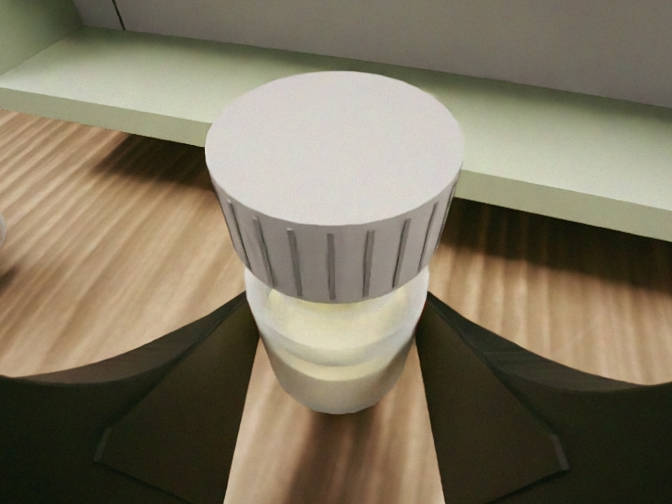

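>>> execute_actions(actions=[{"rows":[[0.389,2.194,0.9,1.367,1.31,0.01,0.22,0.85,2.214,0.87,1.442,0.662,-0.012,0.21],[0.389,2.2,0.9,1.37,1.31,0.01,0.22,0.85,2.218,0.87,1.449,0.662,-0.012,0.21],[0.389,2.207,0.905,1.374,1.31,0.01,0.22,0.85,2.223,0.87,1.456,0.662,-0.012,0.21],[0.389,2.214,0.91,1.379,1.31,0.01,0.22,0.85,2.228,0.87,1.462,0.662,-0.012,0.21],[0.389,2.221,0.91,1.384,1.31,0.01,0.22,0.85,2.233,0.87,1.468,0.662,-0.012,0.21],[0.389,2.228,0.91,1.389,1.31,0.01,0.22,0.85,2.238,0.87,1.474,0.662,-0.012,0.21],[0.389,2.235,0.91,1.394,1.31,0.01,0.22,0.85,2.243,0.87,1.479,0.662,-0.012,0.21],[0.389,2.242,0.91,1.399,1.31,0.01,0.22,0.85,2.248,0.87,1.484,0.662,-0.012,0.21],[0.389,2.249,0.91,1.404,1.31,0.01,0.22,0.85,2.253,0.87,1.488,0.662,-0.012,0.21],[0.389,2.256,0.91,1.409,1.31,0.01,0.22,0.85,2.257,0.87,1.492,0.662,-0.012,0.21],[0.389,2.262,0.91,1.413,1.31,0.01,0.22,0.85,2.261,0.87,1.495,0.662,-0.012,0.21],[0.389,2.268,0.91,1.416,1.31,0.01,0.22,0.85,2.265,0.87,1.497,0.662,-0.012,0.21],[0.389,2.273,0.91,1.418,1.31,0.01,0.22,0.85,2.269,0.87,1.499,0.662,-0.012,0.21],[0.389,2.278,0.91,1.42,1.31,0.01,0.22,0.85,2.272,0.87,1.5,0.662,-0.012,0.21],[0.389,2.281,0.91,1.42,1.31,0.01,0.22,0.85,2.274,0.87,1.5,0.662,-0.012,0.21]]}])

>>> execute_actions(actions=[{"steps":12}])

Scene clock: 40.93 s of 6000.00 s.
left_arm: end_effector_position=(+0.4040, +0.2030, +0.0580) grip_measured=+0.267 end_effector_quat_wxyz=(+0.618, +0.363, +0.604, -0.349) | right_arm: end_effector_position=(+0.4231, +0.0185, +0.0493) grip_measured=+0.256 end_effector_quat_wxyz=(+0.703, -0.103, +0.695, +0.108)
Joint positions: left_arm=[0.382 2.24  0.909 1.353 1.304 0.005 0.055] | right_arm=[ 0.841  2.246  0.841  1.42   0.651 -0.004  0.055]
Joint velocities: left_arm=[ 0.007  0.256  0.002  0.139  0.007  0.051 -0.001] | right_arm=[-0.007  0.159 -0.012  0.125 -0.037  0.007 -0.001]
Joint torques (N m, as the arm reports them, + toward a larger angle): left_arm=[  1.07 -10.48   3.95   1.65   0.12   0.1 ] | right_arm=[ 0.91 -9.24  7.23  2.33  0.17 -0.2 ]
Steps of this call (steps 1 to 15: the robot went on to your last target; step 16: nothing new was sent; steps 17 to 26: the first 10 steps of this action). Readings (joint positions):
17: left_arm=[0.382 2.196 0.909 1.324 1.303 0.005] | right_arm=[0.841 2.220 0.841 1.379 0.650 -0.004]
18: left_arm=[0.382 2.196 0.909 1.324 1.303 0.005] | right_arm=[0.841 2.220 0.841 1.380 0.651 -0.004]
20: left_arm=[0.382 2.198 0.909 1.328 1.303 0.005] | right_arm=[0.841 2.221 0.841 1.388 0.651 -0.004]
24: left_arm=[0.382 2.222 0.909 1.346 1.303 0.005] | right_arm=[0.841 2.235 0.841 1.411 0.651 -0.004]
26: the state above

Scene clock: 41.33 s of 6000.00 s.
left_arm: end_effector_position=(+0.4022, +0.2025, +0.0434) grip_measured=+0.267 end_effector_quat_wxyz=(+0.612, +0.358, +0.610, -0.354) | right_arm: end_effector_position=(+0.4223, +0.0174, +0.0395) grip_measured=+0.256 end_effector_quat_wxyz=(+0.701, -0.106, +0.698, +0.106)
Joint positions: left_arm=[0.382 2.283 0.909 1.375 1.304 0.005 0.055] | right_arm=[ 0.841  2.275  0.841  1.44   0.651 -0.004  0.055]
Joint velocities: left_arm=[-0.012 -0.002 -0.007 -0.007 -0.051  0.051  0.   ] | right_arm=[ 0.007  0.002 -0.002  0.022  0.051 -0.022 -0.   ]
Joint torques (N m, as the arm reports them, + toward a larger angle): left_arm=[  1.01 -10.85   3.72   1.66   0.12   0.1 ] | right_arm=[ 0.82 -9.3   6.95  2.34  0.19 -0.15]
Kept back: nothing.
Steps of this call (steps 1 to 5: the last 5 steps of your previous action; steps 6 to 12: the robot went on to your last target). Readings (joint positions):
1: left_arm=[0.382 2.248 0.909 1.356 1.304 0.005] | right_arm=[0.841 2.252 0.841 1.424 0.651 -0.004]
2: left_arm=[0.382 2.256 0.909 1.359 1.304 0.005] | right_arm=[0.841 2.257 0.841 1.426 0.651 -0.004]
4: left_arm=[0.382 2.270 0.909 1.364 1.304 0.005] | right_arm=[0.841 2.266 0.841 1.431 0.651 -0.004]
8: left_arm=[0.382 2.283 0.909 1.369 1.304 0.005] | right_arm=[0.841 2.275 0.841 1.435 0.651 -0.004]
12: the state above

>>> execute_actions(actions=[{"rows":[[0.389,2.285,0.91,1.423,1.31,0.01,0.22,0.85,2.277,0.87,1.501,0.662,-0.012,0.21],[0.389,2.289,0.91,1.426,1.31,0.01,0.22,0.85,2.28,0.87,1.502,0.662,-0.012,0.21],[0.389,2.293,0.91,1.429,1.31,0.01,0.22,0.85,2.283,0.87,1.503,0.662,-0.012,0.21],[0.389,2.297,0.91,1.431,1.31,0.01,0.22,0.85,2.286,0.87,1.504,0.662,-0.012,0.21],[0.389,2.301,0.91,1.433,1.31,0.01,0.22,0.85,2.289,0.87,1.505,0.662,-0.012,0.21],[0.389,2.304,0.91,1.435,1.31,0.01,0.22,0.85,2.292,0.87,1.505,0.662,-0.012,0.21],[0.389,2.307,0.91,1.435,1.31,0.01,0.22,0.85,2.294,0.87,1.505,0.662,-0.012,0.21]],"steps":15}])

>>> execute_actions(actions=[{"steps":4}])

Scene clock: 41.97 s of 6000.00 s.
left_arm: end_effector_position=(+0.4014, +0.2023, +0.0369) grip_measured=+0.267 end_effector_quat_wxyz=(+0.612, +0.357, +0.610, -0.355) | right_arm: end_effector_position=(+0.4218, +0.0166, +0.0330) grip_measured=+0.256 end_effector_quat_wxyz=(+0.699, -0.108, +0.700, +0.104)
Joint positions: left_arm=[0.382 2.305 0.909 1.394 1.304 0.006 0.055] | right_arm=[ 0.841  2.294  0.841  1.45   0.651 -0.004  0.055]
Joint velocities: left_arm=[-0.017  0.002  0.007  0.125  0.007  0.066 -0.001] | right_arm=[-0.002  0.046 -0.007 -0.037 -0.037 -0.007  0.   ]
Joint torques (N m, as the arm reports them, + toward a larger angle): left_arm=[  1.09 -10.46   3.73   1.51   0.06   0.03] | right_arm=[ 0.97 -9.53  6.9   2.33  0.15 -0.21]
Steps of this call (steps 1 to 9: the robot went on to your last target; steps 10 to 19: the first 10 steps of this action). Readings (joint positions):
10: left_arm=[0.382 2.283 0.909 1.379 1.304 0.005] | right_arm=[0.841 2.275 0.841 1.443 0.651 -0.004]
11: left_arm=[0.382 2.283 0.909 1.380 1.304 0.005] | right_arm=[0.841 2.275 0.841 1.443 0.651 -0.004]
13: left_arm=[0.382 2.284 0.909 1.383 1.304 0.005] | right_arm=[0.841 2.277 0.841 1.445 0.651 -0.004]
17: left_arm=[0.382 2.299 0.909 1.392 1.304 0.005] | right_arm=[0.841 2.288 0.841 1.450 0.651 -0.004]
19: the state above

Scene clock: 42.13 s of 6000.00 s.
left_arm: end_effector_position=(+0.4015, +0.2023, +0.0372) grip_measured=+0.267 end_effector_quat_wxyz=(+0.612, +0.358, +0.610, -0.354) | right_arm: end_effector_position=(+0.4217, +0.0166, +0.0326) grip_measured=+0.256 end_effector_quat_wxyz=(+0.699, -0.108, +0.700, +0.104)
Joint positions: left_arm=[0.382 2.305 0.909 1.396 1.304 0.006 0.055] | right_arm=[ 0.841  2.295  0.841  1.451  0.651 -0.004  0.055]
Joint velocities: left_arm=[ 0.017  0.002 -0.002  0.022 -0.022  0.007 -0.001] | right_arm=[ 0.012 -0.002 -0.002  0.081  0.007 -0.007  0.   ]
Joint torques (N m, as the arm reports them, + toward a larger angle): left_arm=[  1.23 -10.54   3.59   1.66   0.1    0.12] | right_arm=[ 0.96 -9.48  6.86  2.33  0.17 -0.16]
Kept back: nothing.
Steps of this call (steps 1 to 5: the last 5 steps of your previous action). Readings (joint positions):
1: left_arm=[0.382 2.305 0.909 1.396 1.304 0.006] | right_arm=[0.841 2.295 0.841 1.451 0.651 -0.004]
2: left_arm=[0.382 2.305 0.909 1.396 1.304 0.006] | right_arm=[0.841 2.295 0.841 1.451 0.651 -0.004]
4: left_arm=[0.382 2.305 0.909 1.396 1.304 0.006] | right_arm=[0.841 2.295 0.841 1.451 0.651 -0.004]
5: the state above

>>> execute_actions(actions=[{"rows":[[0.385,2.305,0.91,1.43,1.305,0.01,0.22,0.845,2.298,0.87,1.5,0.655,-0.012,0.21],[0.385,2.305,0.91,1.425,1.305,0.01,0.22,0.845,2.301,0.87,1.495,0.655,-0.012,0.21],[0.385,2.305,0.91,1.42,1.305,0.01,0.22,0.845,2.304,0.87,1.49,0.655,-0.012,0.21],[0.385,2.305,0.91,1.415,1.305,0.01,0.22,0.845,2.307,0.87,1.485,0.655,-0.012,0.21],[0.385,2.305,0.91,1.41,1.305,0.01,0.22,0.845,2.307,0.87,1.48,0.655,-0.012,0.21],[0.385,2.305,0.91,1.405,1.305,0.01,0.22,0.845,2.307,0.87,1.472,0.655,-0.012,0.21],[0.385,2.305,0.91,1.40,1.305,0.01,0.22,0.845,2.307,0.87,1.465,0.655,-0.012,0.21]],"steps":15}])

Scene clock: 42.70 s of 6000.00 s.
left_arm: end_effector_position=(+0.4014, +0.2023, +0.0369) grip_measured=+0.267 end_effector_quat_wxyz=(+0.612, +0.357, +0.610, -0.355) | right_arm: end_effector_position=(+0.4217, +0.0165, +0.0320) grip_measured=+0.256 end_effector_quat_wxyz=(+0.699, -0.108, +0.700, +0.104)
Joint positions: left_arm=[0.382 2.305 0.909 1.394 1.304 0.006 0.055] | right_arm=[ 0.841  2.297  0.841  1.453  0.651 -0.004  0.055]
Joint velocities: left_arm=[-0.002  0.002  0.012  0.022 -0.007 -0.007  0.001] | right_arm=[-0.027  0.002  0.012 -0.037  0.037 -0.007 -0.003]
Joint torques (N m, as the arm reports them, + toward a larger angle): left_arm=[  0.76 -10.74   3.63   1.33   0.04   0.08] | right_arm=[ 0.4  -8.59  6.85  1.9   0.07 -0.19]
Steps of this call (steps 1 to 7: the robot went on to your last target; steps 8 to 17: the first 10 steps of this action). Readings (joint positions):
8: left_arm=[0.382 2.305 0.909 1.396 1.304 0.006] | right_arm=[0.841 2.295 0.841 1.451 0.651 -0.004]
9: left_arm=[0.382 2.305 0.909 1.396 1.304 0.006] | right_arm=[0.841 2.295 0.841 1.451 0.651 -0.004]
11: left_arm=[0.382 2.305 0.909 1.396 1.304 0.006] | right_arm=[0.841 2.296 0.841 1.452 0.651 -0.004]
15: left_arm=[0.382 2.305 0.909 1.395 1.304 0.006] | right_arm=[0.841 2.297 0.841 1.453 0.651 -0.004]
17: the state above

>>> execute_actions(actions=[{"rows":[[0.385,2.3,0.91,1.397,1.305,0.01,0.26,0.845,2.3,0.86,1.458,0.655,-0.012,0.25],[0.385,2.295,0.915,1.395,1.305,0.01,0.3,0.845,2.292,0.855,1.455,0.655,-0.012,0.3],[0.385,2.29,0.915,1.395,1.305,0.01,0.4,0.845,2.287,0.855,1.453,0.655,-0.012,0.4],[0.385,2.288,0.915,1.395,1.305,0.01,0.55,0.845,2.285,0.855,1.453,0.655,-0.012,0.55],[0.385,2.285,0.915,1.39,1.305,0.01,0.7,0.845,2.282,0.855,1.445,0.655,-0.012,0.7],[0.385,2.28,0.915,1.38,1.305,0.01,0.85,0.845,2.278,0.855,1.433,0.655,-0.012,0.85],[0.385,2.273,0.915,1.367,1.305,0.01,0.9,0.845,2.27,0.855,1.418,0.655,-0.012,0.9],[0.385,2.264,0.917,1.352,1.305,0.01,0.9,0.845,2.26,0.855,1.401,0.655,-0.012,0.9],[0.385,2.252,0.919,1.335,1.305,0.01,0.9,0.845,2.247,0.855,1.382,0.655,-0.012,0.9],[0.385,2.238,0.921,1.317,1.305,0.01,0.9,0.845,2.231,0.855,1.362,0.655,-0.012,0.9],[0.385,2.222,0.923,1.298,1.305,0.01,0.9,0.845,2.213,0.855,1.341,0.655,-0.012,0.9],[0.385,2.204,0.925,1.279,1.305,0.01,0.9,0.845,2.193,0.855,1.32,0.655,-0.012,0.9],[0.385,2.185,0.925,1.26,1.305,0.01,0.9,0.845,2.172,0.855,1.299,0.655,-0.012,0.9],[0.385,2.166,0.925,1.241,1.305,0.01,0.9,0.845,2.151,0.855,1.278,0.655,-0.012,0.9],[0.385,2.147,0.925,1.222,1.305,0.01,0.9,0.845,2.13,0.855,1.257,0.655,-0.012,0.9]]}])

>>> execute_actions(actions=[{"rows":[[0.385,2.128,0.925,1.203,1.305,0.01,0.9,0.845,2.109,0.855,1.236,0.655,-0.012,0.9],[0.385,2.109,0.925,1.184,1.305,0.01,0.9,0.845,2.088,0.855,1.215,0.655,-0.012,0.9],[0.385,2.09,0.925,1.165,1.305,0.01,0.9,0.845,2.067,0.855,1.194,0.655,-0.012,0.9],[0.385,2.071,0.925,1.146,1.305,0.01,0.9,0.845,2.046,0.855,1.173,0.655,-0.012,0.9],[0.385,2.052,0.925,1.127,1.305,0.01,0.9,0.845,2.025,0.855,1.152,0.655,-0.012,0.9],[0.385,2.033,0.925,1.108,1.305,0.01,0.9,0.845,2.004,0.855,1.131,0.655,-0.012,0.9],[0.385,2.014,0.925,1.089,1.305,0.01,0.9,0.845,1.983,0.855,1.11,0.655,-0.012,0.9],[0.385,1.995,0.925,1.07,1.305,0.01,0.9,0.845,1.962,0.85,1.092,0.655,-0.012,0.9],[0.385,1.976,0.925,1.052,1.305,0.01,0.9,0.845,1.941,0.845,1.076,0.655,-0.012,0.9],[0.385,1.957,0.92,1.035,1.305,0.01,0.9,0.845,1.92,0.84,1.062,0.655,-0.012,0.9],[0.385,1.938,0.915,1.02,1.3,0.01,0.9,0.843,1.899,0.832,1.05,0.655,-0.012,0.9],[0.382,1.919,0.91,1.006,1.29,0.0,0.9,0.84,1.878,0.822,1.04,0.655,0,0.9],[0.377,1.9,0.904,0.993,1.27,-0.02,0.88,0.834,1.857,0.81,1.031,0.654,0.02,0.88],[0.369,1.881,0.897,0.982,1.24,-0.045,0.86,0.826,1.836,0.797,1.023,0.653,0.045,0.86],[0.358,1.862,0.889,0.972,1.2,-0.08,0.84,0.816,1.815,0.783,1.016,0.651,0.08,0.84]]}])

>>> execute_actions(actions=[{"rows":[[0.343,1.843,0.88,0.964,1.15,-0.125,0.82,0.804,1.794,0.768,1.01,0.649,0.125,0.82],[0.326,1.825,0.871,0.957,1.095,-0.175,0.8,0.791,1.773,0.753,1.005,0.647,0.175,0.8],[0.307,1.808,0.862,0.951,1.038,-0.23,0.78,0.778,1.752,0.737,1.0,0.645,0.23,0.78],[0.288,1.792,0.853,0.946,0.98,-0.29,0.76,0.765,1.731,0.721,0.996,0.643,0.29,0.76],[0.268,1.777,0.844,0.942,0.922,-0.35,0.74,0.752,1.71,0.705,0.992,0.641,0.35,0.74],[0.248,1.763,0.835,0.938,0.864,-0.41,0.72,0.739,1.69,0.689,0.989,0.639,0.41,0.72],[0.228,1.75,0.826,0.935,0.806,-0.47,0.7,0.726,1.67,0.673,0.986,0.637,0.47,0.7],[0.208,1.738,0.817,0.933,0.748,-0.53,0.68,0.713,1.651,0.658,0.984,0.635,0.53,0.68],[0.188,1.728,0.809,0.931,0.69,-0.59,0.66,0.7,1.633,0.643,0.982,0.633,0.59,0.66],[0.168,1.719,0.802,0.93,0.632,-0.65,0.64,0.687,1.616,0.629,0.98,0.631,0.65,0.64],[0.148,1.712,0.795,0.929,0.574,-0.71,0.62,0.674,1.6,0.615,0.979,0.629,0.71,0.62],[0.128,1.706,0.789,0.928,0.516,-0.77,0.6,0.661,1.585,0.602,0.978,0.627,0.77,0.6],[0.108,1.701,0.784,0.928,0.458,-0.83,0.6,0.648,1.571,0.59,0.977,0.625,0.83,0.6],[0.088,1.697,0.779,0.928,0.4,-0.89,0.6,0.635,1.558,0.578,0.976,0.623,0.89,0.6],[0.068,1.694,0.774,0.928,0.342,-0.95,0.6,0.622,1.546,0.567,0.975,0.62,0.95,0.6]]}])

>>> execute_actions(actions=[{"rows":[[0.048,1.692,0.77,0.928,0.284,-1.01,0.6,0.609,1.536,0.557,0.975,0.617,1.01,0.6],[0.028,1.691,0.766,0.928,0.226,-1.07,0.6,0.596,1.527,0.548,0.975,0.614,1.07,0.6],[0.008,1.69,0.763,0.928,0.168,-1.13,0.6,0.583,1.519,0.54,0.975,0.611,1.13,0.6],[-0.012,1.69,0.76,0.928,0.11,-1.19,0.6,0.57,1.513,0.533,0.975,0.608,1.19,0.6],[-0.032,1.69,0.758,0.928,0.052,-1.25,0.6,0.558,1.508,0.526,0.975,0.605,1.25,0.6],[-0.052,1.69,0.756,0.928,-0.005,-1.305,0.6,0.546,1.504,0.52,0.975,0.602,1.305,0.6],[-0.071,1.69,0.755,0.928,-0.06,-1.36,0.6,0.535,1.502,0.515,0.975,0.6,1.36,0.6],[-0.089,1.69,0.755,0.928,-0.11,-1.41,0.6,0.524,1.5,0.511,0.975,0.598,1.41,0.6],[-0.106,1.69,0.755,0.928,-0.155,-1.455,0.6,0.514,1.5,0.508,0.975,0.596,1.455,0.6],[-0.121,1.69,0.755,0.928,-0.195,-1.495,0.6,0.505,1.5,0.506,0.975,0.594,1.495,0.6],[-0.134,1.69,0.755,0.928,-0.23,-1.53,0.6,0.497,1.5,0.505,0.975,0.592,1.53,0.6],[-0.144,1.69,0.755,0.928,-0.258,-1.555,0.6,0.491,1.5,0.505,0.975,0.59,1.555,0.6],[-0.152,1.69,0.755,0.928,-0.278,-1.572,0.6,0.486,1.5,0.505,0.975,0.59,1.573,0.6],[-0.157,1.69,0.755,0.928,-0.29,-1.582,0.6,0.483,1.5,0.505,0.975,0.59,1.583,0.6],[-0.16,1.69,0.755,0.928,-0.296,-1.586,0.6,0.482,1.5,0.505,0.975,0.59,1.587,0.6]]}])

>>> execute_actions(actions=[{"steps":14}], pictures=true)

Scene clock: 45.40 s of 6000.00 s.
left_arm: end_effector_position=(+0.4014, +0.2023, +0.0403) grip_measured=+0.899 end_effector_quat_wxyz=(+0.608, +0.354, +0.613, -0.358) | right_arm: end_effector_position=(+0.4219, +0.0169, +0.0362) grip_measured=+0.899 end_effector_quat_wxyz=(+0.696, -0.110, +0.702, +0.101)
Joint positions: left_arm=[0.382 2.287 0.909 1.364 1.304 0.006 0.083] | right_arm=[ 0.841  2.273  0.841  1.419  0.651 -0.004  0.083]
Joint velocities: left_arm=[-0.017 -0.271 -0.007 -0.388 -0.022  0.081  0.001] | right_arm=[ 0.017 -0.344  0.007 -0.344 -0.037  0.037  0.002]
Joint torques (N m, as the arm reports them, + toward a larger angle): left_arm=[  0.78 -13.38   4.54   1.31   0.06   0.09] | right_arm=[  0.45 -10.89   5.83   1.84   0.06  -0.2 ]
Steps of this call (steps 1 to 5: the last 5 steps of your previous action; steps 6 to 15: the robot went on to your last target; steps 16 to 71: nothing new was sent; steps 72 to 81: the first 10 steps of this action). Readings (joint positions):
72: left_arm=[0.382 2.305 0.909 1.394 1.304 0.006] | right_arm=[0.841 2.297 0.841 1.453 0.651 -0.004]
73: left_arm=[0.382 2.305 0.909 1.394 1.304 0.006] | right_arm=[0.841 2.297 0.841 1.453 0.651 -0.004]
75: left_arm=[0.382 2.305 0.909 1.394 1.304 0.006] | right_arm=[0.841 2.297 0.841 1.453 0.651 -0.004]
79: left_arm=[0.382 2.301 0.909 1.384 1.304 0.006] | right_arm=[0.841 2.290 0.841 1.442 0.651 -0.004]
81: the state above

Scene clock: 45.90 s of 6000.00 s.
left_arm: end_effector_position=(+0.4004, +0.2021, +0.1219) grip_measured=+0.900 end_effector_quat_wxyz=(+0.617, +0.363, +0.605, -0.349) | right_arm: end_effector_position=(+0.4215, +0.0163, +0.1255) grip_measured=+0.900 end_effector_quat_wxyz=(+0.706, -0.100, +0.692, +0.111)
Joint positions: left_arm=[0.382 2.01  0.909 1.121 1.304 0.006 0.083] | right_arm=[ 0.841  1.968  0.841  1.153  0.651 -0.004  0.083]
Joint velocities: left_arm=[-0.012 -0.535 -0.017 -0.52  -0.095  0.037 -0.   ] | right_arm=[-0.007 -0.593 -0.012 -0.637  0.022 -0.051 -0.001]
Joint torques (N m, as the arm reports them, + toward a larger angle): left_arm=[  0.74 -11.51   5.79   1.23   0.01   0.07] | right_arm=[ 0.37 -9.29  6.14  1.74  0.02 -0.2 ]
Steps of this call (steps 1 to 5: the last 5 steps of your previous action; steps 6 to 15: the first 10 steps of this action). Readings (joint positions):
6: left_arm=[0.382 2.185 0.909 1.277 1.304 0.006] | right_arm=[0.841 2.160 0.841 1.322 0.651 -0.004]
7: left_arm=[0.382 2.164 0.909 1.261 1.304 0.006] | right_arm=[0.841 2.137 0.841 1.305 0.651 -0.004]
9: left_arm=[0.382 2.124 0.909 1.229 1.304 0.006] | right_arm=[0.841 2.093 0.841 1.269 0.651 -0.004]
13: left_arm=[0.382 2.047 0.909 1.157 1.304 0.006] | right_arm=[0.841 2.009 0.841 1.191 0.651 -0.004]
15: the state above

Scene clock: 46.40 s of 6000.00 s.
left_arm: end_effector_position=(+0.4045, +0.1513, +0.1855) grip_measured=+0.650 end_effector_quat_wxyz=(+0.598, +0.143, +0.681, -0.396) | right_arm: end_effector_position=(+0.4223, -0.0538, +0.1750) grip_measured=+0.650 end_effector_quat_wxyz=(+0.683, +0.086, +0.693, +0.215)
Joint positions: left_arm=[ 0.206  1.754  0.838  0.962  0.865 -0.413  0.072] | right_arm=[0.717 1.658 0.677 1.013 0.647 0.41  0.072]
Joint velocities: left_arm=[-0.579 -0.271 -0.242 -0.168 -1.502 -1.531 -0.016] | right_arm=[-0.359 -0.549 -0.447 -0.168 -0.037  1.502 -0.018]
Joint torques (N m, as the arm reports them, + toward a larger angle): left_arm=[ 0.45 -9.66  4.41  1.41  0.02  0.06] | right_arm=[-0.82 -7.28  5.15  1.64 -0.13 -0.01]
Steps of this call (steps 1 to 5: the last 5 steps of your previous action; steps 6 to 15: the first 10 steps of this action). Readings (joint positions):
6: left_arm=[0.374 1.897 0.909 1.026 1.255 -0.034] | right_arm=[0.835 1.839 0.820 1.073 0.651 0.032]
7: left_arm=[0.365 1.878 0.907 1.015 1.226 -0.059] | right_arm=[0.828 1.816 0.807 1.065 0.650 0.056]
9: left_arm=[0.334 1.838 0.893 0.998 1.153 -0.125] | right_arm=[0.803 1.774 0.776 1.050 0.650 0.121]
13: left_arm=[0.248 1.776 0.856 0.971 0.969 -0.308] | right_arm=[0.744 1.696 0.708 1.023 0.648 0.304]
15: the state above

Scene clock: 46.90 s of 6000.00 s.
left_arm: end_effector_position=(+0.4306, +0.1104, +0.2012) grip_measured=+0.600 end_effector_quat_wxyz=(+0.513, -0.346, +0.617, -0.487) | right_arm: end_effector_position=(+0.4340, -0.1224, +0.1984) grip_measured=+0.600 end_effector_quat_wxyz=(+0.566, +0.411, +0.570, +0.431)
Joint positions: left_arm=[-0.088  1.711  0.775  0.936  0.028 -1.27   0.07 ] | right_arm=[0.531 1.513 0.535 0.993 0.616 1.266 0.07 ]
Joint velocities: left_arm=[-0.486 -0.002 -0.017  0.022 -1.531 -1.458 -0.001] | right_arm=[-0.271 -0.017 -0.105 -0.037 -0.125  1.443  0.001]
Joint torques (N m, as the arm reports them, + toward a larger angle): left_arm=[ 0.35 -9.81  4.6   1.66 -0.01  0.05] | right_arm=[-0.75 -6.09  5.11  1.61 -0.1  -0.08]
Steps of this call (steps 1 to 5: the last 5 steps of your previous action; steps 6 to 15: the first 10 steps of this action). Readings (joint positions):
6: left_arm=[0.088 1.717 0.800 0.945 0.533 -0.755] | right_arm=[0.640 1.566 0.599 0.999 0.638 0.751]
7: left_arm=[0.068 1.714 0.795 0.944 0.475 -0.813] | right_arm=[0.628 1.555 0.589 0.997 0.636 0.809]
9: left_arm=[0.028 1.712 0.788 0.942 0.361 -0.931] | right_arm=[0.602 1.537 0.571 0.996 0.631 0.928]
13: left_arm=[-0.051 1.711 0.777 0.938 0.133 -1.164] | right_arm=[0.553 1.516 0.544 0.994 0.621 1.160]
15: the state above

Scene clock: 47.37 s of 6000.00 s.
left_arm: end_effector_position=(+0.4397, +0.1269, +0.2130) grip_measured=+0.600 end_effector_quat_wxyz=(+0.498, -0.494, +0.506, -0.502) | right_arm: end_effector_position=(+0.4400, -0.1340, +0.2066) grip_measured=+0.600 end_effector_quat_wxyz=(+0.503, +0.497, +0.502, +0.499)
Joint positions: left_arm=[-0.155  1.711  0.775  0.936 -0.273 -1.563  0.07 ] | right_arm=[0.492 1.513 0.528 0.989 0.602 1.56  0.07 ]
Joint velocities: left_arm=[-0.032 -0.007 -0.002  0.007 -0.095 -0.081  0.   ] | right_arm=[-0.007 -0.022 -0.012  0.022 -0.066  0.139 -0.001]
Joint torques (N m, as the arm reports them, + toward a larger angle): left_arm=[ 0.1  -9.8   4.45  1.6  -0.05  0.02] | right_arm=[-1.02 -6.15  4.92  1.64 -0.09 -0.09]
Kept back: nothing.
Steps of this call (steps 1 to 5: the last 5 steps of your previous action; steps 6 to 14: the robot went on to your last target). Readings (joint positions):
1: left_arm=[-0.104 1.711 0.775 0.936 -0.020 -1.319] | right_arm=[0.522 1.513 0.532 0.992 0.614 1.315]
2: left_arm=[-0.119 1.711 0.775 0.936 -0.065 -1.364] | right_arm=[0.513 1.513 0.530 0.991 0.612 1.360]
4: left_arm=[-0.141 1.711 0.775 0.936 -0.139 -1.437] | right_arm=[0.500 1.513 0.528 0.989 0.609 1.433]
8: left_arm=[-0.155 1.711 0.775 0.936 -0.226 -1.520] | right_arm=[0.492 1.513 0.528 0.989 0.605 1.517]
14: the state above
camera_calibration (this result's frames):
cam_left_wrist: T_world_to_cam=[[0.00749249, -0.00531681, 0.999958, -0.2185], [-0.781926, -0.623365, 0.00254437, 0.439685], [0.623326, -0.781913, -0.00882791, -0.0323179], [0, 0, 0, 1]] pos_world=[0.365583, 0.247653, 0.217087]
cam_right_wrist: T_world_to_cam=[[0.0132169, -0.00509899, -0.9999, 0.200326], [-0.767796, 0.640554, -0.0134154, 0.448171], [0.640558, 0.767896, 0.00455116, -0.0414627], [0, 0, 0, 1]] pos_world=[0.368016, -0.254217, 0.206507]

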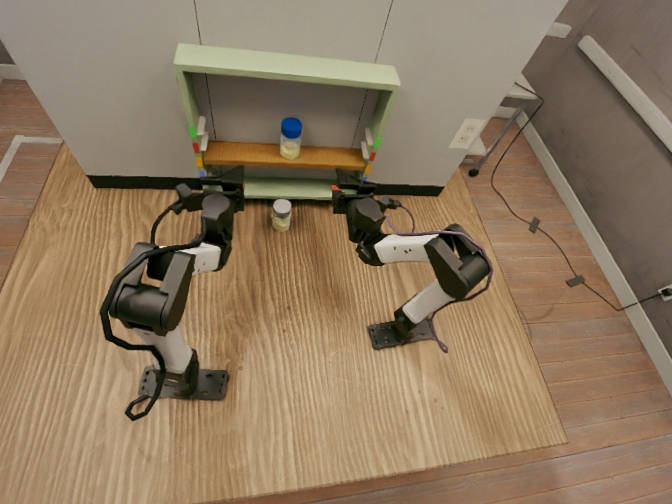

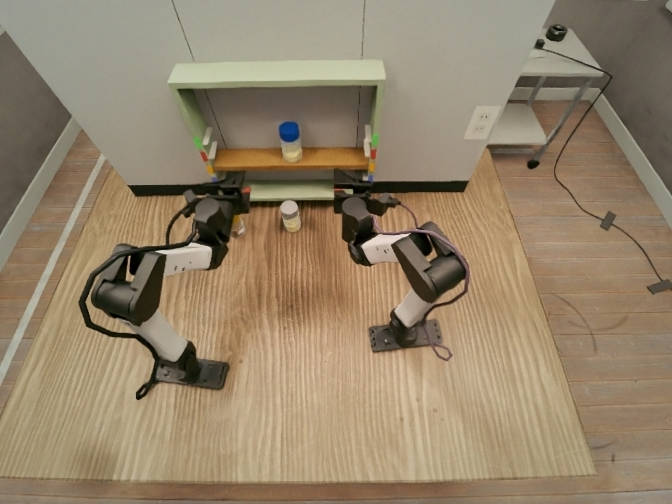

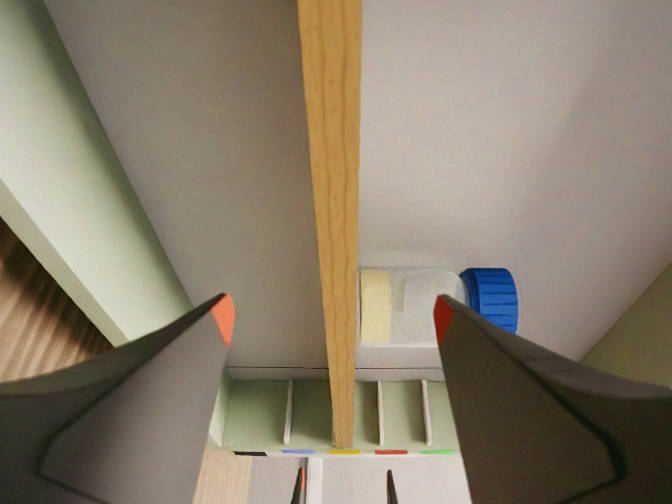

